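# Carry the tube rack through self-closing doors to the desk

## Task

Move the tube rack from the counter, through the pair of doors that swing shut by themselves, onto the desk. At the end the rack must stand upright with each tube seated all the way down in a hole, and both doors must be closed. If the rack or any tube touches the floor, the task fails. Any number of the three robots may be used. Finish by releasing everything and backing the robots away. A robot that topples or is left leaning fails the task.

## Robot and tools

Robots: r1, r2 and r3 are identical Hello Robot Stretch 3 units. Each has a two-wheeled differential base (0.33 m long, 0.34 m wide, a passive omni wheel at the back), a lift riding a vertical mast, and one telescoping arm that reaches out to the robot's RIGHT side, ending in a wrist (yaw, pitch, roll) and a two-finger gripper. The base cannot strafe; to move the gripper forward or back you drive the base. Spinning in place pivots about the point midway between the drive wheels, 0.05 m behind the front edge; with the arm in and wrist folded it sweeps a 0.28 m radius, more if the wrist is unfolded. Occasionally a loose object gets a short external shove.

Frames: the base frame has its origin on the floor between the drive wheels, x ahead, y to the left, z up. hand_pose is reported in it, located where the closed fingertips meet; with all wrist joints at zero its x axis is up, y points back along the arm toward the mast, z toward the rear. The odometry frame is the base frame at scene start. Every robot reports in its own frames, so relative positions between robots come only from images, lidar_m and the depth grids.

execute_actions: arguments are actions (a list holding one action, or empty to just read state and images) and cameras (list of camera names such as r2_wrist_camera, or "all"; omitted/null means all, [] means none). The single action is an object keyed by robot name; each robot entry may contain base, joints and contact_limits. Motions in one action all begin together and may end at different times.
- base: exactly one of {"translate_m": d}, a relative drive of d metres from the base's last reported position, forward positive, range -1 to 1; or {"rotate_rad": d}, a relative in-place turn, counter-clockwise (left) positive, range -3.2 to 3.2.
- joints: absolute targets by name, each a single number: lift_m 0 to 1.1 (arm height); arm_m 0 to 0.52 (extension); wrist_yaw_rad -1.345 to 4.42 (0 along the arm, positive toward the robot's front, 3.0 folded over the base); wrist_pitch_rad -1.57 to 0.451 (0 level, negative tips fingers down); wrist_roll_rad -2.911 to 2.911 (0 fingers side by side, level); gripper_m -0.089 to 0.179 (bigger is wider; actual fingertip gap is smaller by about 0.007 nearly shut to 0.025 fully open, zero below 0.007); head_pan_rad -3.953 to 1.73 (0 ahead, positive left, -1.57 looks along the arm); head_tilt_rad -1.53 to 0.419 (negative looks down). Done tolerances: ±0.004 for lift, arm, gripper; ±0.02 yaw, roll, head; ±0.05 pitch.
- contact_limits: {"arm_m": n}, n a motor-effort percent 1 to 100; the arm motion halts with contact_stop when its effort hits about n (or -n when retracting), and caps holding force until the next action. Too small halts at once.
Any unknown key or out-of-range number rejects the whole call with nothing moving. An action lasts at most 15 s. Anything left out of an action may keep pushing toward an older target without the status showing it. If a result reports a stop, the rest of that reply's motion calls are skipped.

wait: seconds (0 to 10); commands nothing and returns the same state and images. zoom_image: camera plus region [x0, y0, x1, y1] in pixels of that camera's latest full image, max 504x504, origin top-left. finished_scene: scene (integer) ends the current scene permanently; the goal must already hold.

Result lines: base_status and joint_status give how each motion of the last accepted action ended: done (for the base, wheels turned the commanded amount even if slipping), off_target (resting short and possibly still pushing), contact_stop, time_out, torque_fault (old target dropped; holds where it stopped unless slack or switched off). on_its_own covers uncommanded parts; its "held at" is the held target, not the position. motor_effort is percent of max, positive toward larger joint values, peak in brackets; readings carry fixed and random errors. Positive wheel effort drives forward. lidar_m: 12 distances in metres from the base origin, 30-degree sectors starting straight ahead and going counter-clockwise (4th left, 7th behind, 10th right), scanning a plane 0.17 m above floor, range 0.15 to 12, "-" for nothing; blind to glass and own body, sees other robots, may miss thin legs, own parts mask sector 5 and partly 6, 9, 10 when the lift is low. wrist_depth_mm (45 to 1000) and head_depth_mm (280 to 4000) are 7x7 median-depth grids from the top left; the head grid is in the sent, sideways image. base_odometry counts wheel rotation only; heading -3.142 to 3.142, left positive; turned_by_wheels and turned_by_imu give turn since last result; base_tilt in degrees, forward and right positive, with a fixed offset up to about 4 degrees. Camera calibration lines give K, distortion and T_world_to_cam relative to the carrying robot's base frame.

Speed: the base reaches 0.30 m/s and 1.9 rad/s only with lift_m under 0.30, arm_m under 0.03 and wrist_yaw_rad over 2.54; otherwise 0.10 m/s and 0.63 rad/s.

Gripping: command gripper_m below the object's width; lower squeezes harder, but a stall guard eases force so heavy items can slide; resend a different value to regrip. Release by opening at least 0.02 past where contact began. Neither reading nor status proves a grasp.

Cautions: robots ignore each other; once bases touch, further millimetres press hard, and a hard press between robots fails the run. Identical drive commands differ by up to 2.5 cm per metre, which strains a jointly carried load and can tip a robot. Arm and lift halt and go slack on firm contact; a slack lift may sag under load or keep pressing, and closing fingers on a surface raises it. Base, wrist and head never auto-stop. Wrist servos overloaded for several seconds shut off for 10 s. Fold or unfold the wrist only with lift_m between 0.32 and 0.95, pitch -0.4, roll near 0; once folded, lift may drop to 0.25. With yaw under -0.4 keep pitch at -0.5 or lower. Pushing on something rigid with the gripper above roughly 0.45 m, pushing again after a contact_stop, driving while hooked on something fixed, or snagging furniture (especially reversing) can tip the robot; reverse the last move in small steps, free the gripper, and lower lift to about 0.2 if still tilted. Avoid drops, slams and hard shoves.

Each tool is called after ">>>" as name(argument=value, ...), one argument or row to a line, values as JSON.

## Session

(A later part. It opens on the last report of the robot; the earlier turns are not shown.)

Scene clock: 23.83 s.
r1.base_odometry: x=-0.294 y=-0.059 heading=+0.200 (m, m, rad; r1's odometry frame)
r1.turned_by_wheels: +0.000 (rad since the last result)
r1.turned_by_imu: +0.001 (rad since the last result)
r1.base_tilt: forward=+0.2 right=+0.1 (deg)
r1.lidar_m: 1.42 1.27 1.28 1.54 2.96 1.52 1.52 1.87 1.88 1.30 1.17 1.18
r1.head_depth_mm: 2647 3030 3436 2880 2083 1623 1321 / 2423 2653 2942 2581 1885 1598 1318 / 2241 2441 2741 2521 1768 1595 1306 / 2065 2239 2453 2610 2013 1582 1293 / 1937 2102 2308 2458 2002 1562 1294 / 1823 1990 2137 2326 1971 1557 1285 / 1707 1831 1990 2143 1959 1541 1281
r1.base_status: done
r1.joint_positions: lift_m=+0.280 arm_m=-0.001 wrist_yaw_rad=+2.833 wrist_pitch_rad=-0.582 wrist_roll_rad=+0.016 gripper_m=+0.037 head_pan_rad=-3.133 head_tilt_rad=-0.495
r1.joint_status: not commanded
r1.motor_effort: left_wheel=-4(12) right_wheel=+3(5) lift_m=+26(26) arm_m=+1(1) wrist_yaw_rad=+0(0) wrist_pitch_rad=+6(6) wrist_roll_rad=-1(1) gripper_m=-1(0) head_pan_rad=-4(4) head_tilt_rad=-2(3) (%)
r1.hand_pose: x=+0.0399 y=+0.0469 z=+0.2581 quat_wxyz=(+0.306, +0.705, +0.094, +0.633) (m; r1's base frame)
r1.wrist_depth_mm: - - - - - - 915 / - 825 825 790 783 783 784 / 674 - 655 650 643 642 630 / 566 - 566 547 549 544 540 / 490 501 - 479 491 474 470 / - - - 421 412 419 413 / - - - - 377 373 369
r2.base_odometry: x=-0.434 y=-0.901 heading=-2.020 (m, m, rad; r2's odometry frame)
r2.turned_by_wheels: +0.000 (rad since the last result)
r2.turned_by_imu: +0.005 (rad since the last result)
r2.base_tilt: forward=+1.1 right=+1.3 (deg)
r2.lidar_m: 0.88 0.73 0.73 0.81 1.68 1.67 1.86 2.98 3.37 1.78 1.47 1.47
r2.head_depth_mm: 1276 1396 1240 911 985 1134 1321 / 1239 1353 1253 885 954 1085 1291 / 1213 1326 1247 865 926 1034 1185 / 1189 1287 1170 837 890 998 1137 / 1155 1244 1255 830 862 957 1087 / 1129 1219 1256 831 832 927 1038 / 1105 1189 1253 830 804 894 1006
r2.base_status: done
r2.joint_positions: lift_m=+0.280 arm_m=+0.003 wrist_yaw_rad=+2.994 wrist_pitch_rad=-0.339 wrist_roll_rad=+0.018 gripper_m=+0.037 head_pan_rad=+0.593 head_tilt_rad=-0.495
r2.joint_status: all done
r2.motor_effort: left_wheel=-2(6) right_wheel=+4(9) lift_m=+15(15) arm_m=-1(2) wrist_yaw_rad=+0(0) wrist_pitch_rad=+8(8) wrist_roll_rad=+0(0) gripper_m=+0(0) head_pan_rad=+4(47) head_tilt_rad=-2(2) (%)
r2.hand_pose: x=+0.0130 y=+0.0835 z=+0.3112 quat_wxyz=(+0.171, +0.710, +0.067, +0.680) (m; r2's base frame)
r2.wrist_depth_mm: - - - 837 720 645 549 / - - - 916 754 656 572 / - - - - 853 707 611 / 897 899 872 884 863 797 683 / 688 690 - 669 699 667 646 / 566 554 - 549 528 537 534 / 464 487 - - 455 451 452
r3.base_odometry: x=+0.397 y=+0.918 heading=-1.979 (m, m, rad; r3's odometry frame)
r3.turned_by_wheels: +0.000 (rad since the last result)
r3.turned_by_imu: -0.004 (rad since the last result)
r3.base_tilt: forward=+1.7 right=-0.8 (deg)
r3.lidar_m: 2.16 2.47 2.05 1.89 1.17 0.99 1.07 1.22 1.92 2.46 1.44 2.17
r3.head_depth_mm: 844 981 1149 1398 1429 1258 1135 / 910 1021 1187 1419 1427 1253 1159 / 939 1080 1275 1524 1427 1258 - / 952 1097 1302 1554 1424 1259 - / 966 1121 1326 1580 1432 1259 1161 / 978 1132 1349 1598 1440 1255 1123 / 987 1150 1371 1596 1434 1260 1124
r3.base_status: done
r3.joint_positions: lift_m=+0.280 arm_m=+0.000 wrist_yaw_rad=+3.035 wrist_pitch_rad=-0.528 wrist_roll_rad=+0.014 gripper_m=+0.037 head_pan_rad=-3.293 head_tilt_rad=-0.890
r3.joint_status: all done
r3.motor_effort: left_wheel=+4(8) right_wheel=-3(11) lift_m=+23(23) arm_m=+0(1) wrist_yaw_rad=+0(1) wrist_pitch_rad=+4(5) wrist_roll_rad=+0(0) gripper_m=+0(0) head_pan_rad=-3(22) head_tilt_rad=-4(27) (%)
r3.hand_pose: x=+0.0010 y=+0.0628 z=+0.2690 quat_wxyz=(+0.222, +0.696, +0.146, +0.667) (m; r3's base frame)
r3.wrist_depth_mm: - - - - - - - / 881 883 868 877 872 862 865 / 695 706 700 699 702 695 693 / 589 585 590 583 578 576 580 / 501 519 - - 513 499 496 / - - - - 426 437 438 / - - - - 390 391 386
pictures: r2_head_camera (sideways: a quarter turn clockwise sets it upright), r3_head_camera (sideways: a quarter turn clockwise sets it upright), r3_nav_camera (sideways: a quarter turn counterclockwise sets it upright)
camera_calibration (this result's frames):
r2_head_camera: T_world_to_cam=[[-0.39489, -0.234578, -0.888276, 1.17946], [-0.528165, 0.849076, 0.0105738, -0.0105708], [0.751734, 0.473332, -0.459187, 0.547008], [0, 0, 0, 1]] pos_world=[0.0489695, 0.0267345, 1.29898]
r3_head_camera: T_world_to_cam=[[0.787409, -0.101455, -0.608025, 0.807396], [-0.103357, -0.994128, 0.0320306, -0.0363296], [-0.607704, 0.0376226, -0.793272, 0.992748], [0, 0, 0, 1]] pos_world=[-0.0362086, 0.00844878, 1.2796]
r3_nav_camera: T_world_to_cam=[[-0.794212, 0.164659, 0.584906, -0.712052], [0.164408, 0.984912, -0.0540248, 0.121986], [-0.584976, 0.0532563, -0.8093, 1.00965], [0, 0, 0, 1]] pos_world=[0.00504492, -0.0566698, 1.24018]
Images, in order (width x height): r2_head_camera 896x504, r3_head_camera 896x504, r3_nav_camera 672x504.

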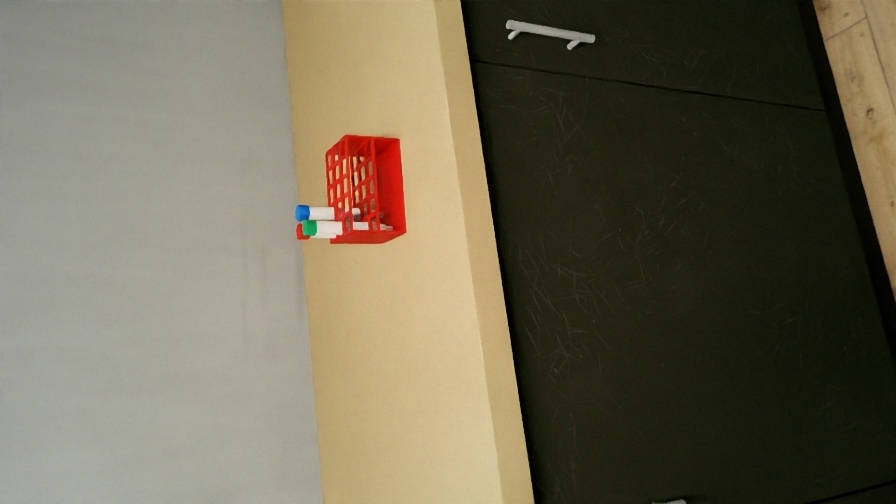

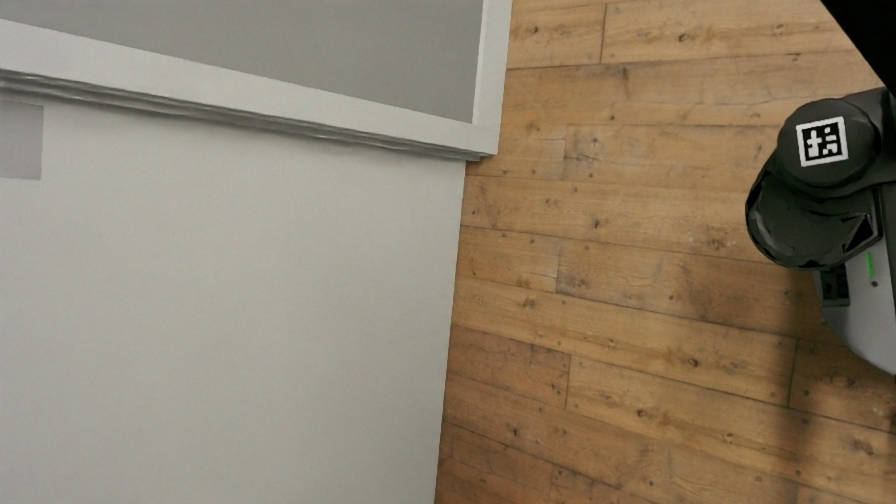

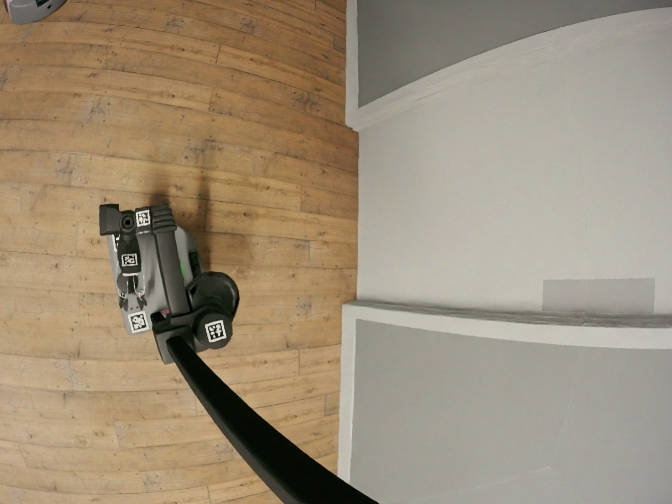

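>>> execute_actions(
  actions=[
    {"r3":{"base":{"rotate_rad":-0.06}},"r2":{"base":{"translate_m":0.28}},"r1":{"base":{"translate_m":-0.3}}},
  ],
  cameras=[],
)

>>> execute_actions(
  actions=[
    {"r3":{"base":{"translate_m":-0.73},"joints":{"head_tilt_rad":-1.2}},"r2":{"base":{"rotate_rad":2.25},"joints":{"lift_m":0.9,"head_pan_rad":-1.57,"head_tilt_rad":-0.7}},"r1":{"base":{"translate_m":-0.5}}},
  ],
  cameras=[],
)

>>> execute_actions(
  actions=[
    {"r3":{"base":{"translate_m":-0.3}},"r2":{"joints":{"wrist_yaw_rad":0,"gripper_m":0.179}},"r1":{"base":{"rotate_rad":0.4}}},
  ],
  cameras=["r3_nav_camera"],
)

>>> execute_actions(
  actions=[
    {"r3":{"base":{"translate_m":-0.6}},"r2":{"joints":{"wrist_pitch_rad":0,"lift_m":0.88}}},
  ],
  cameras=["r3_nav_camera","r1_nav_camera","r2_head_camera","r2_wrist_camera"],
)

Scene clock: 38.87 s.
r1.base_odometry: x=-0.588 y=-0.119 heading=+0.199 (m, m, rad; r1's odometry frame)
r1.turned_by_wheels: +0.000 (rad since the last result)
r1.turned_by_imu: +0.002 (rad since the last result)
r1.base_tilt: forward=+0.1 right=+0.2 (deg)
r1.lidar_m: 1.66 1.50 1.50 1.82 3.39 1.23 1.91 1.65 1.65 1.52 1.37 1.37
r1.head_depth_mm: 2333 2463 3029 2860 2076 1624 1321 / 2155 2396 2674 1541 1582 1508 1315 / 1966 2159 2404 2622 1726 1497 1302 / 1801 1954 2176 2383 2018 1580 1297 / 1702 1862 2011 2206 2000 1570 1291 / 1620 1755 1892 2076 1987 1562 1287 / 1505 1628 1753 1903 1961 1547 1279
r1.base_status: done
r1.joint_positions: lift_m=+0.280 arm_m=-0.001 wrist_yaw_rad=+2.833 wrist_pitch_rad=-0.582 wrist_roll_rad=+0.016 gripper_m=+0.037 head_pan_rad=-3.133 head_tilt_rad=-0.495
r1.joint_status: not commanded
r1.motor_effort: left_wheel=-4(14) right_wheel=+3(5) lift_m=+27(26) arm_m=+1(1) wrist_yaw_rad=-1(0) wrist_pitch_rad=+6(5) wrist_roll_rad=+0(1) gripper_m=-1(0) head_pan_rad=-4(4) head_tilt_rad=-2(2) (%)
r1.hand_pose: x=+0.0399 y=+0.0469 z=+0.2581 quat_wxyz=(+0.306, +0.705, +0.094, +0.633) (m; r1's base frame)
r1.wrist_depth_mm: - - - - - - 969 / - 820 795 787 787 770 794 / 673 - 664 645 662 638 638 / 573 - 570 553 551 546 541 / 490 497 - 480 491 476 468 / - - - 428 415 421 417 / - - - - 376 381 376
r2.base_odometry: x=-0.556 y=-1.153 heading=-2.020 (m, m, rad; r2's odometry frame)
r2.turned_by_wheels: +0.000 (rad since the last result)
r2.turned_by_imu: +0.001 (rad since the last result)
r2.base_tilt: forward=+1.1 right=+1.3 (deg)
r2.lidar_m: 0.66 0.54 0.54 0.61 0.97 1.88 2.10 3.37 2.89 1.52 1.26 1.25
r2.head_depth_mm: 1091 1194 1249 829 721 822 949 / 1065 1157 1219 829 695 784 901 / 1040 1133 1189 829 670 754 862 / 1016 1101 1158 790 665 723 824 / 991 1068 1131 745 645 696 789 / 970 1043 1109 758 623 671 753 / 948 1018 1082 834 620 649 728
r2.base_status: done
r2.joint_positions: lift_m=+0.280 arm_m=+0.003 wrist_yaw_rad=+2.994 wrist_pitch_rad=-0.339 wrist_roll_rad=+0.018 gripper_m=+0.037 head_pan_rad=+0.593 head_tilt_rad=-0.495
r2.joint_status: not commanded
r2.motor_effort: left_wheel=-3(7) right_wheel=+3(8) lift_m=+16(15) arm_m=-1(1) wrist_yaw_rad=+0(1) wrist_pitch_rad=+8(8) wrist_roll_rad=+0(0) gripper_m=-1(0) head_pan_rad=+5(5) head_tilt_rad=-2(3) (%)
r2.hand_pose: x=+0.0130 y=+0.0835 z=+0.3112 quat_wxyz=(+0.171, +0.710, +0.067, +0.680) (m; r2's base frame)
r2.wrist_depth_mm: - - 775 657 543 470 416 / - - 828 713 587 507 439 / - - - 780 623 532 457 / 898 879 896 842 730 615 493 / 683 677 - 673 689 642 567 / 549 553 - 547 524 534 531 / 464 494 - - 451 456 454
r3.base_odometry: x=+0.397 y=+0.918 heading=-2.039 (m, m, rad; r3's odometry frame)
r3.turned_by_wheels: -0.060 (rad since the last result)
r3.turned_by_imu: -0.058 (rad since the last result)
r3.base_tilt: forward=+1.7 right=-0.7 (deg)
r3.lidar_m: 2.15 2.39 2.05 1.89 1.22 0.99 1.04 1.18 1.75 2.46 1.15 2.17
r3.head_depth_mm: 861 997 1176 1437 1433 1252 1141 / 872 993 1187 1442 1425 1253 1150 / 944 1069 1252 1525 1415 1251 - / 947 1093 1297 1558 1436 1253 - / 949 1101 1312 1556 1435 1257 1161 / 959 1113 1323 1566 1435 1255 1124 / 964 1120 1329 1587 1438 1264 1125
r3.base_status: done
r3.joint_positions: lift_m=+0.280 arm_m=+0.000 wrist_yaw_rad=+3.035 wrist_pitch_rad=-0.528 wrist_roll_rad=+0.014 gripper_m=+0.037 head_pan_rad=-3.293 head_tilt_rad=-0.890
r3.joint_status: not commanded
r3.motor_effort: left_wheel=+4(12) right_wheel=-3(12) lift_m=+23(23) arm_m=+0(0) wrist_yaw_rad=+1(0) wrist_pitch_rad=+4(5) wrist_roll_rad=+0(0) gripper_m=+0(0) head_pan_rad=-5(4) head_tilt_rad=-4(5) (%)
r3.hand_pose: x=+0.0010 y=+0.0628 z=+0.2690 quat_wxyz=(+0.222, +0.696, +0.146, +0.667) (m; r3's base frame)
r3.wrist_depth_mm: - - - - - - - / 888 883 875 895 874 866 862 / 705 710 700 702 692 691 698 / 588 591 582 581 580 578 581 / 502 519 - - 516 498 501 / - - - - 427 437 439 / - - - - 388 392 385
pictures: none
No camera images: the call's "cameras" was empty. Leave "cameras" out to get every camera's image.

Scene clock: 45.33 s.
r1.base_odometry: x=-1.078 y=-0.218 heading=+0.199 (m, m, rad; r1's odometry frame)
r1.turned_by_wheels: +0.000 (rad since the last result)
r1.turned_by_imu: +0.002 (rad since the last result)
r1.base_tilt: forward=+0.2 right=+0.2 (deg)
r1.lidar_m: 2.05 1.88 1.89 2.28 3.05 2.25 1.14 1.26 1.26 1.54 1.69 1.70
r1.head_depth_mm: 1827 2061 2386 2606 2077 1614 1332 / 1653 1842 2077 2371 2049 1614 1311 / 1497 1664 1856 2077 2031 1596 1312 / 1388 1508 1669 1852 1953 1581 1299 / 1086 1367 1498 1601 1591 1511 1293 / 1238 1352 1471 1570 1378 1428 1284 / 1178 1260 1371 1474 1602 1506 1273
r1.base_status: done
r1.joint_positions: lift_m=+0.280 arm_m=-0.001 wrist_yaw_rad=+2.833 wrist_pitch_rad=-0.582 wrist_roll_rad=+0.016 gripper_m=+0.037 head_pan_rad=-3.133 head_tilt_rad=-0.495
r1.joint_status: not commanded
r1.motor_effort: left_wheel=-4(12) right_wheel=+3(5) lift_m=+26(26) arm_m=+0(1) wrist_yaw_rad=+0(0) wrist_pitch_rad=+5(5) wrist_roll_rad=-1(1) gripper_m=+0(0) head_pan_rad=-4(4) head_tilt_rad=-2(3) (%)
r1.hand_pose: x=+0.0399 y=+0.0469 z=+0.2581 quat_wxyz=(+0.306, +0.705, +0.094, +0.633) (m; r1's base frame)
r1.wrist_depth_mm: - - - - - - 989 / - 830 815 790 781 787 782 / 668 - 660 659 652 647 632 / 566 - 560 564 548 551 540 / 498 498 - 486 490 475 467 / - - - 413 414 424 419 / - - - - 375 374 379
r2.base_odometry: x=-0.556 y=-1.153 heading=+0.230 (m, m, rad; r2's odometry frame)
r2.turned_by_wheels: +2.250 (rad since the last result)
r2.turned_by_imu: +2.277 (rad since the last result)
r2.base_tilt: forward=+1.1 right=+1.3 (deg)
r2.lidar_m: 1.88 1.89 2.32 3.57 2.15 1.38 1.25 0.93 0.60 0.54 0.55 0.67
r2.head_depth_mm: 1058 1062 767 702 815 - - / 1045 1063 767 661 809 925 - / 1027 1066 732 663 791 907 - / 1012 1063 732 641 772 870 - / 998 1063 738 638 754 842 - / 993 1049 768 641 734 878 1119 / 971 1031 772 619 719 863 1062
r2.base_status: done
r2.joint_positions: lift_m=+0.900 arm_m=+0.003 wrist_yaw_rad=+2.994 wrist_pitch_rad=-0.340 wrist_roll_rad=+0.018 gripper_m=+0.037 head_pan_rad=-1.563 head_tilt_rad=-0.692
r2.joint_status: all done
r2.motor_effort: left_wheel=-3(8) right_wheel=+4(10) lift_m=+33(34) arm_m=-1(1) wrist_yaw_rad=+0(1) wrist_pitch_rad=+9(9) wrist_roll_rad=+0(0) gripper_m=+0(0) head_pan_rad=-5(60) head_tilt_rad=-3(20) (%)
r2.hand_pose: x=+0.0130 y=+0.0835 z=+0.9301 quat_wxyz=(+0.171, +0.710, +0.067, +0.680) (m; r2's base frame)
r2.wrist_depth_mm: - - - - - - - / - - - - - - - / - - - - - - - / - - - - - - - / - - - - - - - / - - - - - - - / - - - - - - -
r3.base_odometry: x=+0.727 y=+1.569 heading=-2.039 (m, m, rad; r3's odometry frame)
r3.turned_by_wheels: +0.000 (rad since the last result)
r3.turned_by_imu: -0.003 (rad since the last result)
r3.base_tilt: forward=+1.7 right=-0.8 (deg)
r3.lidar_m: 2.88 2.56 2.02 0.65 0.35 0.35 0.34 0.38 0.60 2.32 2.57 1.12
r3.head_depth_mm: 335 411 537 723 895 1160 1097 / 337 417 544 780 1090 1153 1093 / 340 420 549 792 - - 1093 / 342 424 555 802 1185 - 1099 / 344 427 562 817 1259 - 1090 / 347 431 568 831 1244 1182 1096 / 349 435 574 844 1261 1186 1109
r3.base_status: done
r3.joint_positions: lift_m=+0.280 arm_m=+0.000 wrist_yaw_rad=+3.035 wrist_pitch_rad=-0.528 wrist_roll_rad=+0.014 gripper_m=+0.037 head_pan_rad=-3.293 head_tilt_rad=-1.186
r3.joint_status: all done
r3.motor_effort: left_wheel=+4(9) right_wheel=-3(13) lift_m=+23(23) arm_m=+0(0) wrist_yaw_rad=+0(1) wrist_pitch_rad=+5(5) wrist_roll_rad=+0(0) gripper_m=+0(0) head_pan_rad=-5(4) head_tilt_rad=-5(24) (%)
r3.hand_pose: x=+0.0010 y=+0.0628 z=+0.2690 quat_wxyz=(+0.222, +0.696, +0.146, +0.667) (m; r3's base frame)
r3.wrist_depth_mm: 305 - 894 - - - - / 311 396 835 878 867 857 879 / 340 406 710 699 699 693 689 / 375 435 591 583 585 581 584 / 397 447 - - 517 499 498 / - - - - 428 436 436 / - - - - 386 389 388
pictures: none
No camera images: the call's "cameras" was empty. Leave "cameras" out to get every camera's image.

Scene clock: 48.13 s.
r1.base_odometry: x=-1.078 y=-0.218 heading=+0.599 (m, m, rad; r1's odometry frame)
r1.turned_by_wheels: +0.400 (rad since the last result)
r1.turned_by_imu: +0.398 (rad since the last result)
r1.base_tilt: forward=+0.2 right=+0.2 (deg)
r1.lidar_m: 1.88 1.88 2.12 2.67 2.78 1.52 1.37 1.26 1.43 1.69 1.69 1.91
r1.head_depth_mm: 1250 1329 1468 1637 1837 1613 1324 / 2295 2480 2619 1658 1798 1611 1314 / 1419 1560 1738 1701 1786 1582 1305 / 1351 1477 1618 1726 1682 1581 1306 / 1256 1366 1482 1641 1784 1575 1290 / 1164 1267 1375 1506 1658 1560 1277 / 1100 1186 1278 1383 1500 1513 1275
r1.base_status: done
r1.joint_positions: lift_m=+0.280 arm_m=-0.001 wrist_yaw_rad=+2.833 wrist_pitch_rad=-0.582 wrist_roll_rad=+0.016 gripper_m=+0.037 head_pan_rad=-3.133 head_tilt_rad=-0.495
r1.joint_status: not commanded
r1.motor_effort: left_wheel=-4(12) right_wheel=+3(7) lift_m=+26(26) arm_m=+1(1) wrist_yaw_rad=+1(0) wrist_pitch_rad=+5(5) wrist_roll_rad=-1(0) gripper_m=+0(0) head_pan_rad=-4(4) head_tilt_rad=-2(2) (%)
r1.hand_pose: x=+0.0399 y=+0.0469 z=+0.2581 quat_wxyz=(+0.306, +0.705, +0.094, +0.633) (m; r1's base frame)
r1.wrist_depth_mm: - - - - - - 992 / - 797 798 779 782 790 768 / 675 - 675 654 650 650 641 / 562 - 544 553 554 554 534 / 485 506 - 479 484 474 471 / - - - 428 417 415 416 / - - - - 381 378 378
r2.base_odometry: x=-0.556 y=-1.153 heading=+0.230 (m, m, rad; r2's odometry frame)
r2.turned_by_wheels: +0.000 (rad since the last result)
r2.turned_by_imu: +0.000 (rad since the last result)
r2.base_tilt: forward=+1.1 right=+1.3 (deg)
r2.lidar_m: 1.88 1.90 2.32 3.58 2.15 1.38 1.25 0.93 0.60 0.54 0.55 0.67
r2.head_depth_mm: 1055 1063 768 700 824 - - / 1046 1064 764 663 791 - - / 1030 1061 731 662 741 - - / 1013 1065 731 642 740 917 1194 / 999 1062 739 640 749 915 1178 / 987 1046 769 638 737 881 1172 / 973 1032 768 617 721 858 1064
r2.base_status: not commanded
r2.joint_positions: lift_m=+0.900 arm_m=+0.003 wrist_yaw_rad=+0.002 wrist_pitch_rad=-0.340 wrist_roll_rad=+0.018 gripper_m=+0.179 head_pan_rad=-1.563 head_tilt_rad=-0.692
r2.joint_status: all done
r2.motor_effort: left_wheel=-2(2) right_wheel=+3(3) lift_m=+33(33) arm_m=+0(1) wrist_yaw_rad=-3(2) wrist_pitch_rad=+9(9) wrist_roll_rad=+0(0) gripper_m=+0(98) head_pan_rad=-5(4) head_tilt_rad=-2(3) (%)
r2.hand_pose: x=-0.0209 y=-0.3812 z=+0.9301 quat_wxyz=(+0.691, +0.120, -0.703, -0.120) (m; r2's base frame)
r2.wrist_depth_mm: 781 806 805 819 881 909 941 / 719 702 683 484 642 618 598 / 394 388 381 372 368 361 356 / 297 302 314 328 367 383 404 / 344 348 371 386 407 419 448 / 370 407 414 434 458 482 - / 427 439 461 487 516 561 608
r3.base_odometry: x=+0.862 y=+1.837 heading=-2.039 (m, m, rad; r3's odometry frame)
r3.turned_by_wheels: +0.000 (rad since the last result)
r3.turned_by_imu: +0.003 (rad since the last result)
r3.base_tilt: forward=+1.8 right=-0.8 (deg)
r3.lidar_m: 3.17 2.79 0.28 0.26 0.96 0.31 0.28 0.28 0.34 0.64 2.52 1.32
r3.head_depth_mm: 316 403 556 1328 1282 901 1080 / 308 383 519 801 1259 1151 1097 / 300 366 485 723 - - 1100 / 294 349 457 662 944 - 1099 / 290 333 431 608 955 - 1101 / - 320 410 563 910 1181 1094 / - 308 387 525 817 1184 1107
r3.base_status: translate_m off_target (by the wheels' count: -0.2998 of -0.3000)
r3.joint_positions: lift_m=+0.280 arm_m=+0.000 wrist_yaw_rad=+3.035 wrist_pitch_rad=-0.529 wrist_roll_rad=+0.014 gripper_m=+0.037 head_pan_rad=-3.297 head_tilt_rad=-1.193
r3.joint_status: not commanded
r3.on_its_own: left_wheel is at rest, and its effort (-20) is outside its rest range (-18 to +18); right_wheel is at rest, and its effort (-32) is outside its rest range (-18 to +18)
r3.motor_effort: left_wheel=-20(100) right_wheel=-32(100) lift_m=+26(27) arm_m=+1(0) wrist_yaw_rad=+1(3) wrist_pitch_rad=+5(6) wrist_roll_rad=+0(0) gripper_m=+0(0) head_pan_rad=-1(4) head_tilt_rad=-3(5) (%)
r3.hand_pose: x=+0.0010 y=+0.0627 z=+0.2687 quat_wxyz=(+0.222, +0.696, +0.147, +0.667) (m; r3's base frame)
r3.wrist_depth_mm: 891 - 318 300 - - - / 881 869 355 339 877 868 875 / 701 707 403 381 691 699 696 / 588 590 454 439 581 583 578 / 439 520 - - 511 500 499 / - - - - 425 436 431 / - - - - 388 391 387
pictures: r3_nav_camera (sideways: a quarter turn counterclockwise sets it upright)
camera_calibration (this result's frames):
r3_nav_camera: T_world_to_cam=[[-0.929473, 0.189446, 0.316528, -0.36165], [0.183961, 0.981789, -0.0474193, 0.113247], [-0.319747, 0.0141538, -0.947397, 1.18747], [0, 0, 0, 1]] pos_world=[0.0227134, -0.0594786, 1.24485]
Images, in order (width x height): r3_nav_camera 672x504.

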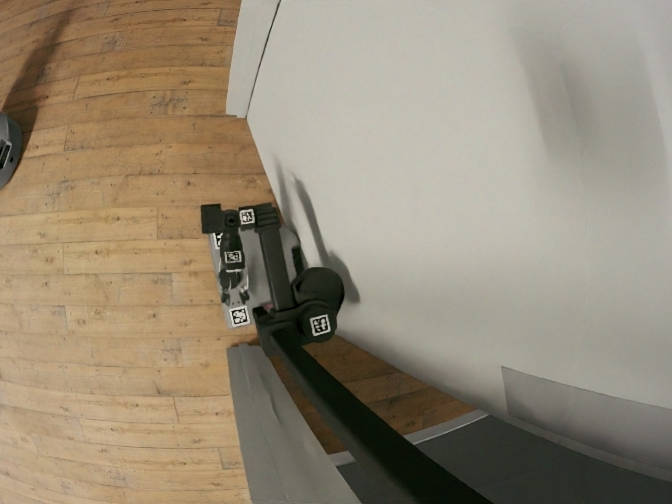

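Scene clock: 51.70 s.
r1.base_odometry: x=-1.078 y=-0.218 heading=+0.599 (m, m, rad; r1's odometry frame)
r1.turned_by_wheels: +0.000 (rad since the last result)
r1.turned_by_imu: +0.001 (rad since the last result)
r1.base_tilt: forward=+0.2 right=+0.1 (deg)
r1.lidar_m: 1.88 1.88 2.12 2.67 2.78 1.52 1.56 1.26 1.43 1.69 1.69 1.91
r1.head_depth_mm: 1244 1328 1469 1649 1856 1619 1329 / 2473 2549 2612 1651 1797 1605 1319 / 3051 3155 3310 2802 2029 1596 1307 / 3118 3394 3686 2627 2015 1588 1304 / 3043 3343 3546 2141 1995 1572 1292 / 1592 1696 1785 1911 1889 1560 1287 / 1225 1288 1344 1423 1538 1511 1276
r1.base_status: not commanded
r1.joint_positions: lift_m=+0.280 arm_m=-0.001 wrist_yaw_rad=+2.833 wrist_pitch_rad=-0.582 wrist_roll_rad=+0.016 gripper_m=+0.037 head_pan_rad=-3.133 head_tilt_rad=-0.495
r1.joint_status: not commanded
r1.motor_effort: left_wheel=-4(3) right_wheel=+3(3) lift_m=+26(26) arm_m=+1(1) wrist_yaw_rad=+0(0) wrist_pitch_rad=+5(5) wrist_roll_rad=-1(0) gripper_m=+0(0) head_pan_rad=-4(4) head_tilt_rad=-2(2) (%)
r1.hand_pose: x=+0.0399 y=+0.0469 z=+0.2581 quat_wxyz=(+0.306, +0.705, +0.094, +0.633) (m; r1's base frame)
r1.wrist_depth_mm: - - - - - - 960 / - 784 784 804 797 782 797 / 659 - 678 642 652 633 639 / 572 - 560 559 549 535 549 / 494 495 - 478 483 475 468 / - - - 427 405 419 421 / - - - - 380 378 373
r2.base_odometry: x=-0.556 y=-1.153 heading=+0.230 (m, m, rad; r2's odometry frame)
r2.turned_by_wheels: +0.000 (rad since the last result)
r2.turned_by_imu: +0.000 (rad since the last result)
r2.base_tilt: forward=+1.1 right=+1.3 (deg)
r2.lidar_m: 1.88 1.90 2.32 3.58 2.15 1.38 1.25 0.93 0.60 0.54 0.55 0.67
r2.head_depth_mm: 1060 1061 768 660 835 - - / 1042 1065 767 661 795 960 - / 1028 1064 735 662 743 - - / 1010 1064 733 641 738 943 1192 / 1002 1068 740 639 759 911 1171 / 984 1044 768 639 735 887 1171 / 970 1027 767 619 717 862 1069
r2.base_status: not commanded
r2.joint_positions: lift_m=+0.880 arm_m=+0.003 wrist_yaw_rad=+0.002 wrist_pitch_rad=-0.022 wrist_roll_rad=+0.018 gripper_m=+0.179 head_pan_rad=-1.563 head_tilt_rad=-0.692
r2.joint_status: all done
r2.motor_effort: left_wheel=-3(2) right_wheel=+3(4) lift_m=+15(27) arm_m=-1(1) wrist_yaw_rad=-2(3) wrist_pitch_rad=+12(12) wrist_roll_rad=+0(0) gripper_m=+0(0) head_pan_rad=-5(5) head_tilt_rad=-4(3) (%)
r2.hand_pose: x=-0.0209 y=-0.4033 z=+0.9895 quat_wxyz=(+0.701, +0.009, -0.713, -0.007) (m; r2's base frame)
r2.wrist_depth_mm: 828 840 851 897 922 943 967 / 819 835 901 906 939 972 - / 838 877 926 927 967 - - / 774 770 770 512 745 741 726 / 404 447 400 401 400 399 432 / 294 298 307 316 332 353 - / 319 325 339 359 365 379 401
r3.base_odometry: x=+1.133 y=+2.372 heading=-2.039 (m, m, rad; r3's odometry frame)
r3.turned_by_wheels: +0.000 (rad since the last result)
r3.turned_by_imu: -0.003 (rad since the last result)
r3.base_tilt: forward=+1.7 right=-0.8 (deg)
r3.lidar_m: 3.78 0.62 0.86 0.97 1.07 1.69 0.31 0.24 0.24 0.25 0.37 1.87
r3.head_depth_mm: 1718 1612 1471 1355 1278 1160 1094 / 1766 1604 1479 1359 1286 1156 1095 / 1768 1613 1474 1360 - - 1096 / 1809 1629 1485 1362 1297 - 1090 / 1800 1633 1485 942 997 - 1096 / 1775 1592 483 582 734 890 1090 / 314 348 401 467 559 701 932
r3.base_status: done
r3.joint_positions: lift_m=+0.280 arm_m=+0.000 wrist_yaw_rad=+3.035 wrist_pitch_rad=-0.529 wrist_roll_rad=+0.014 gripper_m=+0.037 head_pan_rad=-3.297 head_tilt_rad=-1.193
r3.joint_status: not commanded
r3.motor_effort: left_wheel=-11(38) right_wheel=-5(58) lift_m=+25(25) arm_m=+1(0) wrist_yaw_rad=+0(1) wrist_pitch_rad=+5(5) wrist_roll_rad=+0(0) gripper_m=+0(0) head_pan_rad=-3(2) head_tilt_rad=-3(3) (%)
r3.hand_pose: x=+0.0010 y=+0.0627 z=+0.2687 quat_wxyz=(+0.222, +0.696, +0.147, +0.667) (m; r3's base frame)
r3.wrist_depth_mm: - - 987 966 949 931 655 / 877 893 868 864 868 860 652 / 703 697 690 699 694 695 637 / 583 587 583 577 579 583 572 / 504 518 - - 512 501 496 / - - - - 429 436 436 / - - - - 392 387 384
pictures: r1_nav_camera (sideways: a quarter turn counterclockwise sets it upright), r2_head_camera (sideways: a quarter turn clockwise sets it upright), r2_wrist_camera, r3_nav_camera (sideways: a quarter turn counterclockwise sets it upright)
camera_calibration (this result's frames):
r1_nav_camera: T_world_to_cam=[[-0.505833, -0.0433251, 0.861543, -1.07819], [-0.0621671, 0.997972, 0.0136859, 0.0374394], [-0.860389, -0.0466369, -0.5075, 0.623961], [0, 0, 0, 1]] pos_world=[-0.00620565, -0.0549764, 1.24505]
r2_head_camera: T_world_to_cam=[[0.0212337, 0.623567, -0.781482, 1.03767], [0.999545, -0.0299754, 0.00324047, -0.0103409], [-0.0214046, -0.781195, -0.62392, 0.766048], [0, 0, 0, 1]] pos_world=[0.00469957, -0.0489348, 1.28891]
r2_wrist_camera: T_world_to_cam=[[-0.999418, -0.0313147, -0.0135486, -0.0155888], [0.00663029, 0.211275, -0.977404, 1.07872], [0.0334696, -0.976925, -0.210944, -0.0234957], [0, 0, 0, 1]] pos_world=[-0.0219455, -0.251347, 1.04917]
r3_nav_camera: T_world_to_cam=[[-0.929473, 0.189446, 0.316528, -0.36165], [0.18396, 0.981789, -0.0474193, 0.113247], [-0.319747, 0.0141537, -0.947397, 1.18747], [0, 0, 0, 1]] pos_world=[0.0227134, -0.0594786, 1.24485]
Images, in order (width x height): r1_nav_camera 672x504, r2_head_camera 896x504, r2_wrist_camera 644x364, r3_nav_camera 672x504.

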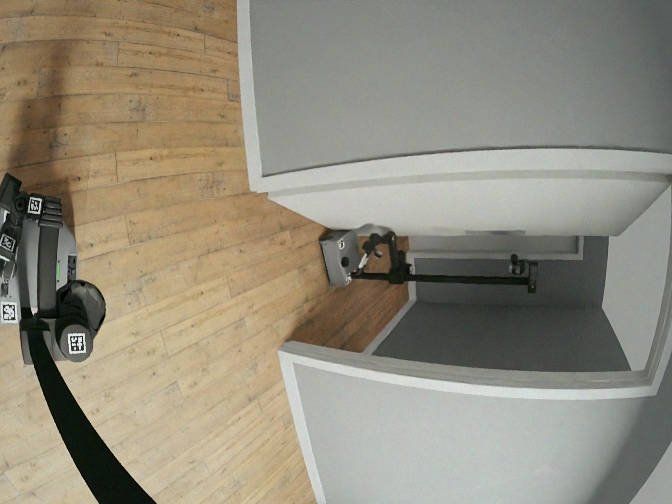

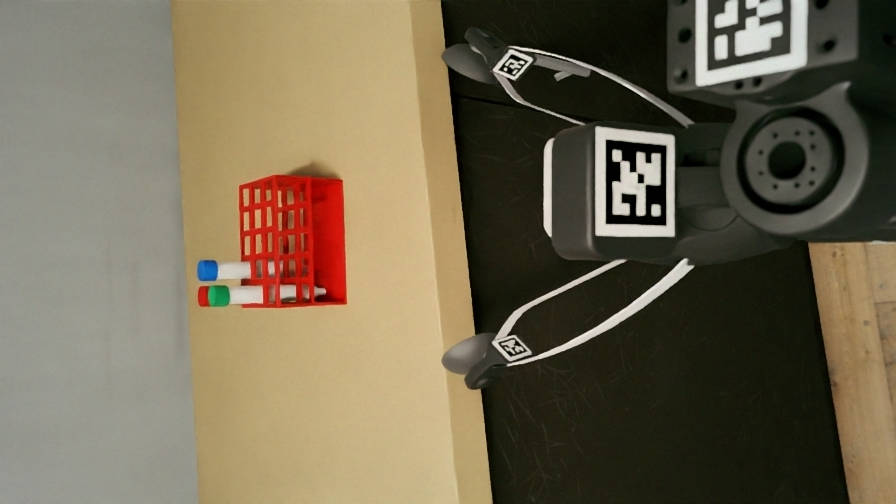

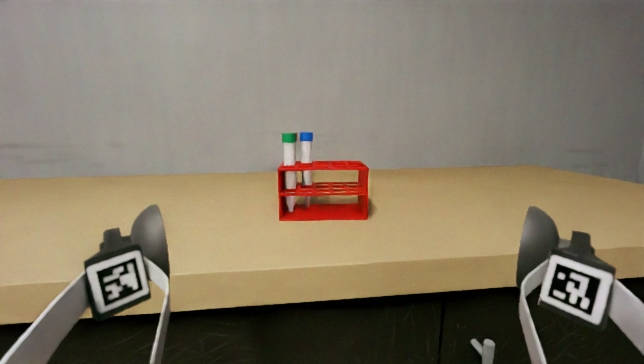

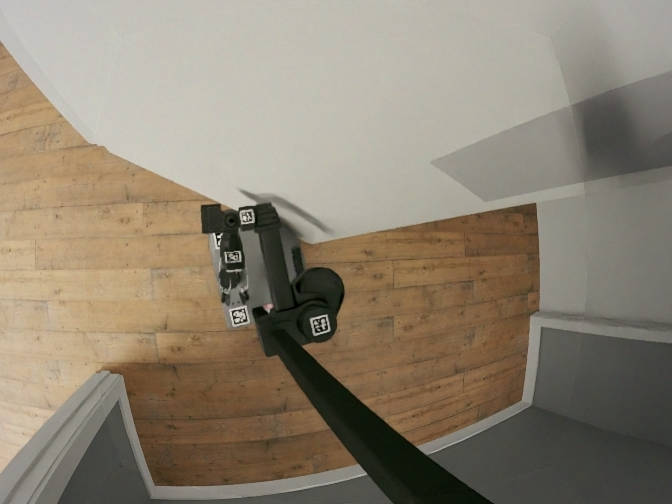

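>>> execute_actions(
  actions=[
    {"r3":{"base":{"rotate_rad":1.0}},"r2":{"base":{"translate_m":0.013},"joints":{"arm_m":0.18,"lift_m":0.86}},"r1":{"base":{"translate_m":-0.5},"joints":{"head_tilt_rad":-0.8}}},
  ],
  cameras=["r2_wrist_camera"],
)

>>> execute_actions(
  actions=[
    {"r3":{"base":{"translate_m":-0.28}},"r2":{"joints":{"arm_m":0.25,"lift_m":0.846}},"r1":{"base":{"translate_m":-0.4}}},
  ],
  cameras=["r2_wrist_camera","r1_nav_camera","r3_nav_camera"],
)

Scene clock: 63.07 s.
r1.base_odometry: x=-1.491 y=-0.500 heading=+0.599 (m, m, rad; r1's odometry frame)
r1.turned_by_wheels: +0.000 (rad since the last result)
r1.turned_by_imu: +0.002 (rad since the last result)
r1.base_tilt: forward=+0.2 right=+0.1 (deg)
r1.lidar_m: 2.36 2.35 2.65 2.68 1.74 1.06 1.41 0.82 0.89 1.47 1.84 2.08
r1.head_depth_mm: 1886 1967 1141 1287 1512 1324 1153 / 2254 2362 2310 1745 1503 1307 1149 / 2710 2816 2298 1828 1532 1307 1163 / 2813 3041 2276 1814 1505 1301 1169 / 2737 2760 1761 1706 1500 1287 1127 / 2703 1645 1720 1700 1492 1277 1115 / 1186 1249 1319 1392 1413 1269 1114
r1.base_status: done
r1.joint_positions: lift_m=+0.280 arm_m=-0.001 wrist_yaw_rad=+2.833 wrist_pitch_rad=-0.582 wrist_roll_rad=+0.016 gripper_m=+0.037 head_pan_rad=-3.133 head_tilt_rad=-0.791
r1.joint_status: all done
r1.motor_effort: left_wheel=-4(13) right_wheel=+3(5) lift_m=+26(26) arm_m=+0(0) wrist_yaw_rad=+0(0) wrist_pitch_rad=+5(6) wrist_roll_rad=-1(1) gripper_m=+0(0) head_pan_rad=-3(4) head_tilt_rad=-4(27) (%)
r1.hand_pose: x=+0.0399 y=+0.0469 z=+0.2581 quat_wxyz=(+0.306, +0.705, +0.094, +0.633) (m; r1's base frame)
r1.wrist_depth_mm: - - - - - - 957 / - 818 793 816 769 775 764 / 673 - 660 660 649 650 622 / 560 - 554 548 547 540 551 / 485 496 - 477 486 467 478 / - - - 430 415 415 417 / - - - - 379 376 376
r2.base_odometry: x=-0.543 y=-1.150 heading=+0.229 (m, m, rad; r2's odometry frame)
r2.turned_by_wheels: +0.000 (rad since the last result)
r2.turned_by_imu: +0.000 (rad since the last result)
r2.base_tilt: forward=+1.1 right=+1.3 (deg)
r2.lidar_m: 1.86 1.88 2.32 3.57 2.18 1.39 1.27 0.93 0.60 0.54 0.54 0.67
r2.head_depth_mm: 1056 1066 767 - - 1048 1242 / 1041 1066 796 - - 990 1212 / 1029 1067 731 - - 960 1203 / 1010 1068 732 650 769 931 1191 / 1005 1062 797 640 752 907 1167 / 980 1044 767 640 731 881 1173 / 970 1022 766 620 718 855 1062
r2.base_status: done
r2.joint_positions: lift_m=+0.860 arm_m=+0.180 wrist_yaw_rad=+0.001 wrist_pitch_rad=-0.020 wrist_roll_rad=+0.018 gripper_m=+0.179 head_pan_rad=-1.563 head_tilt_rad=-0.692
r2.joint_status: all done
r2.motor_effort: left_wheel=-2(3) right_wheel=+4(7) lift_m=+15(15) arm_m=+2(4) wrist_yaw_rad=-1(2) wrist_pitch_rad=+11(12) wrist_roll_rad=+0(0) gripper_m=-1(0) head_pan_rad=-5(4) head_tilt_rad=-4(4) (%)
r2.hand_pose: x=-0.0212 y=-0.5804 z=+0.9699 quat_wxyz=(+0.701, +0.008, -0.713, -0.007) (m; r2's base frame)
r2.wrist_depth_mm: 644 656 688 698 737 764 782 / 658 686 697 743 762 782 814 / 674 695 730 747 787 817 857 / 654 651 553 318 550 628 619 / 346 384 313 303 312 342 366 / 252 222 235 232 232 224 - / 175 178 178 177 177 176 167
r3.base_odometry: x=+1.133 y=+2.372 heading=-1.039 (m, m, rad; r3's odometry frame)
r3.turned_by_wheels: +1.000 (rad since the last result)
r3.turned_by_imu: +0.981 (rad since the last result)
r3.base_tilt: forward=+1.7 right=-0.8 (deg)
r3.lidar_m: 0.80 0.97 1.05 1.57 1.81 0.29 0.28 0.29 0.38 1.42 1.38 0.62
r3.head_depth_mm: 297 360 485 1311 1282 1155 1096 / 296 354 471 703 1242 1151 1099 / 294 346 458 673 - - 1095 / 290 339 444 642 937 - 1092 / 288 331 431 617 989 - 1095 / - 325 420 594 1020 1185 1095 / - 317 409 572 958 1180 1116
r3.base_status: done
r3.joint_positions: lift_m=+0.280 arm_m=+0.000 wrist_yaw_rad=+3.035 wrist_pitch_rad=-0.529 wrist_roll_rad=+0.014 gripper_m=+0.037 head_pan_rad=-3.297 head_tilt_rad=-1.193
r3.joint_status: not commanded
r3.on_its_own: left_wheel is at rest, and its effort (-19) is outside its rest range (-18 to +18)
r3.motor_effort: left_wheel=-19(38) right_wheel=-7(20) lift_m=+26(26) arm_m=+0(0) wrist_yaw_rad=+1(2) wrist_pitch_rad=+5(5) wrist_roll_rad=+0(0) gripper_m=-1(0) head_pan_rad=-2(1) head_tilt_rad=-4(4) (%)
r3.hand_pose: x=+0.0010 y=+0.0627 z=+0.2687 quat_wxyz=(+0.222, +0.696, +0.147, +0.667) (m; r3's base frame)
r3.wrist_depth_mm: - - - - - 990 816 / 879 889 873 878 879 870 822 / 698 712 696 707 690 693 700 / 566 581 586 584 582 580 577 / 369 516 - - 512 500 492 / - - - - 429 439 435 / - - - - 389 387 386
pictures: r2_wrist_camera
camera_calibration (this result's frames):
r2_wrist_camera: T_world_to_cam=[[-0.999455, -0.030129, -0.0135092, -0.0210598], [0.00688632, 0.209938, -0.97769, 1.09643], [0.0322929, -0.97725, -0.209616, -0.202154], [0, 0, 0, 1]] pos_world=[-0.0220705, -0.428373, 1.02931]
Images, in order (width x height): r2_wrist_camera 644x364.

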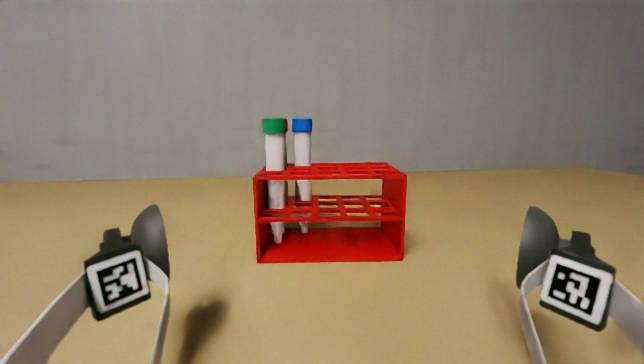

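Scene clock: 66.07 s.
r1.base_odometry: x=-1.822 y=-0.725 heading=+0.599 (m, m, rad; r1's odometry frame)
r1.turned_by_wheels: +0.000 (rad since the last result)
r1.turned_by_imu: +0.001 (rad since the last result)
r1.base_tilt: forward=+0.2 right=+0.1 (deg)
r1.lidar_m: 2.74 2.73 2.76 2.34 0.91 0.71 2.17 0.65 0.53 0.77 1.97 2.21
r1.head_depth_mm: 1699 1800 1889 1841 1041 1209 1152 / 2026 2143 2171 1843 1541 1292 1144 / 2473 2644 2291 1828 1522 1312 1164 / 2459 2736 2265 1816 1509 1296 1179 / 2423 2706 2242 1790 1503 1285 1125 / 2399 2663 2219 1767 1495 1282 1120 / 2331 2577 1975 1454 1414 1268 1114
r1.base_status: done
r1.joint_positions: lift_m=+0.280 arm_m=-0.001 wrist_yaw_rad=+2.833 wrist_pitch_rad=-0.582 wrist_roll_rad=+0.016 gripper_m=+0.037 head_pan_rad=-3.133 head_tilt_rad=-0.791
r1.joint_status: not commanded
r1.motor_effort: left_wheel=-3(14) right_wheel=+3(6) lift_m=+26(26) arm_m=+0(0) wrist_yaw_rad=+1(0) wrist_pitch_rad=+5(5) wrist_roll_rad=-1(1) gripper_m=+0(1) head_pan_rad=-4(4) head_tilt_rad=-4(4) (%)
r1.hand_pose: x=+0.0399 y=+0.0469 z=+0.2581 quat_wxyz=(+0.306, +0.705, +0.094, +0.633) (m; r1's base frame)
r1.wrist_depth_mm: - - - - - - 950 / - 825 811 772 789 784 771 / 673 - 669 653 652 646 627 / 561 - 565 558 545 541 546 / 486 493 - 488 490 479 462 / - - - 423 412 421 418 / - - - - 374 373 374
r2.base_odometry: x=-0.543 y=-1.150 heading=+0.229 (m, m, rad; r2's odometry frame)
r2.turned_by_wheels: +0.000 (rad since the last result)
r2.turned_by_imu: +0.000 (rad since the last result)
r2.base_tilt: forward=+1.1 right=+1.3 (deg)
r2.lidar_m: 1.87 1.88 2.30 3.57 2.18 1.39 1.27 0.93 0.59 0.54 0.54 0.67
r2.head_depth_mm: 1058 1059 781 - - 1033 1209 / 1044 1060 813 - 832 989 1214 / 1030 1062 746 - 805 959 1207 / 1006 1068 731 650 775 931 1189 / 995 1064 798 640 749 906 1175 / 985 1044 767 640 734 878 1177 / 971 1029 768 620 715 856 1066
r2.base_status: not commanded
r2.joint_positions: lift_m=+0.846 arm_m=+0.250 wrist_yaw_rad=+0.001 wrist_pitch_rad=-0.020 wrist_roll_rad=+0.018 gripper_m=+0.179 head_pan_rad=-1.563 head_tilt_rad=-0.692
r2.joint_status: all done
r2.motor_effort: left_wheel=-3(3) right_wheel=+4(4) lift_m=+15(14) arm_m=+2(2) wrist_yaw_rad=-1(2) wrist_pitch_rad=+11(11) wrist_roll_rad=+0(0) gripper_m=-1(0) head_pan_rad=-5(5) head_tilt_rad=-3(3) (%)
r2.hand_pose: x=-0.0212 y=-0.6504 z=+0.9559 quat_wxyz=(+0.701, +0.008, -0.713, -0.007) (m; r2's base frame)
r2.wrist_depth_mm: 580 603 633 647 658 705 705 / 597 610 639 656 683 702 720 / 617 651 649 677 708 724 754 / 584 577 251 260 408 549 546 / 306 337 236 251 246 295 325 / 222 195 199 200 200 197 - / 150 157 156 155 155 154 147
r3.base_odometry: x=+0.991 y=+2.613 heading=-1.040 (m, m, rad; r3's odometry frame)
r3.turned_by_wheels: +0.000 (rad since the last result)
r3.turned_by_imu: -0.001 (rad since the last result)
r3.base_tilt: forward=+1.7 right=-0.9 (deg)
r3.lidar_m: 0.98 1.23 1.33 1.73 1.68 0.36 0.27 0.27 0.28 0.41 1.11 0.87
r3.head_depth_mm: 431 1557 1472 1364 1276 1157 1097 / 370 480 1417 1351 1283 1148 1096 / 340 429 579 882 - - 1104 / 315 390 508 729 1020 - 1099 / 300 356 453 624 916 - 1092 / 288 328 409 541 800 1158 1102 / - 305 372 478 671 1121 1113
r3.base_status: done
r3.joint_positions: lift_m=+0.280 arm_m=+0.000 wrist_yaw_rad=+3.035 wrist_pitch_rad=-0.529 wrist_roll_rad=+0.014 gripper_m=+0.037 head_pan_rad=-3.297 head_tilt_rad=-1.193
r3.joint_status: not commanded
r3.motor_effort: left_wheel=-12(45) right_wheel=-3(56) lift_m=+26(25) arm_m=+0(0) wrist_yaw_rad=+0(2) wrist_pitch_rad=+5(4) wrist_roll_rad=+0(0) gripper_m=+0(0) head_pan_rad=+0(1) head_tilt_rad=-2(3) (%)
r3.hand_pose: x=+0.0010 y=+0.0627 z=+0.2687 quat_wxyz=(+0.222, +0.696, +0.147, +0.667) (m; r3's base frame)
r3.wrist_depth_mm: - - - - - - - / 877 861 859 866 876 873 864 / 710 696 709 711 698 700 692 / 586 583 586 583 583 576 576 / 502 515 - - 517 502 495 / - - - - 426 441 439 / - - - - 389 388 390
pictures: r1_nav_camera (sideways: a quarter turn counterclockwise sets it upright), r2_wrist_camera, r3_nav_camera (sideways: a quarter turn counterclockwise sets it upright)
camera_calibration (this result's frames):
r1_nav_camera: T_world_to_cam=[[-0.735127, -0.0452139, 0.67642, -0.835479], [-0.0637622, 0.997962, -0.0025895, 0.0586401], [-0.674924, -0.0450336, -0.736512, 0.920736], [0, 0, 0, 1]] pos_world=[0.0109821, -0.0548318, 1.24342]
r2_wrist_camera: T_world_to_cam=[[-0.999455, -0.0301178, -0.0135073, -0.0233552], [0.00688897, 0.209874, -0.977704, 1.09744], [0.0322811, -0.977264, -0.209553, -0.273561], [0, 0, 0, 1]] pos_world=[-0.0220718, -0.498369, 1.01533]
r3_nav_camera: T_world_to_cam=[[-0.929473, 0.189446, 0.316528, -0.36165], [0.183961, 0.981789, -0.0474193, 0.113247], [-0.319747, 0.0141537, -0.947397, 1.18747], [0, 0, 0, 1]] pos_world=[0.0227134, -0.0594786, 1.24485]
Images, in order (width x height): r1_nav_camera 672x504, r2_wrist_camera 644x364, r3_nav_camera 672x504.

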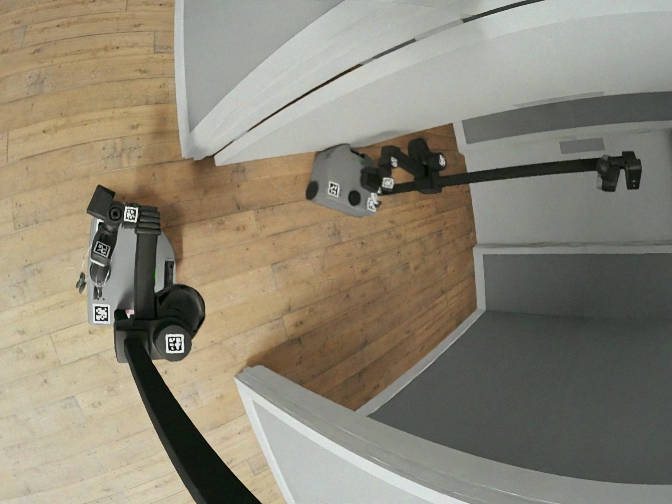

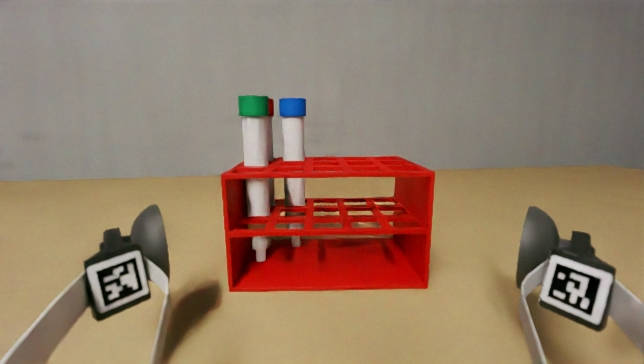

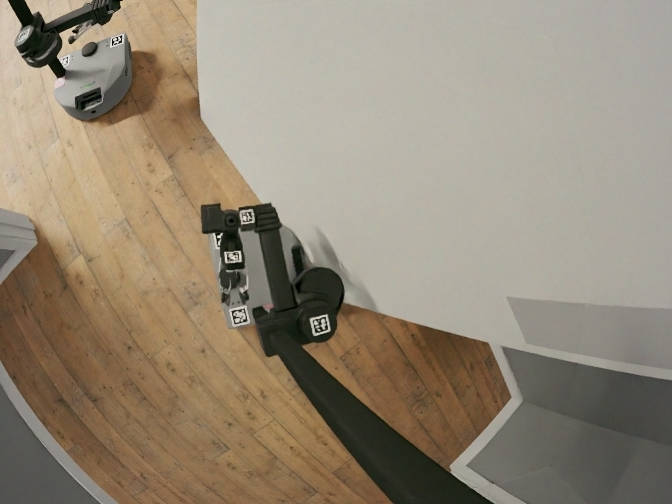

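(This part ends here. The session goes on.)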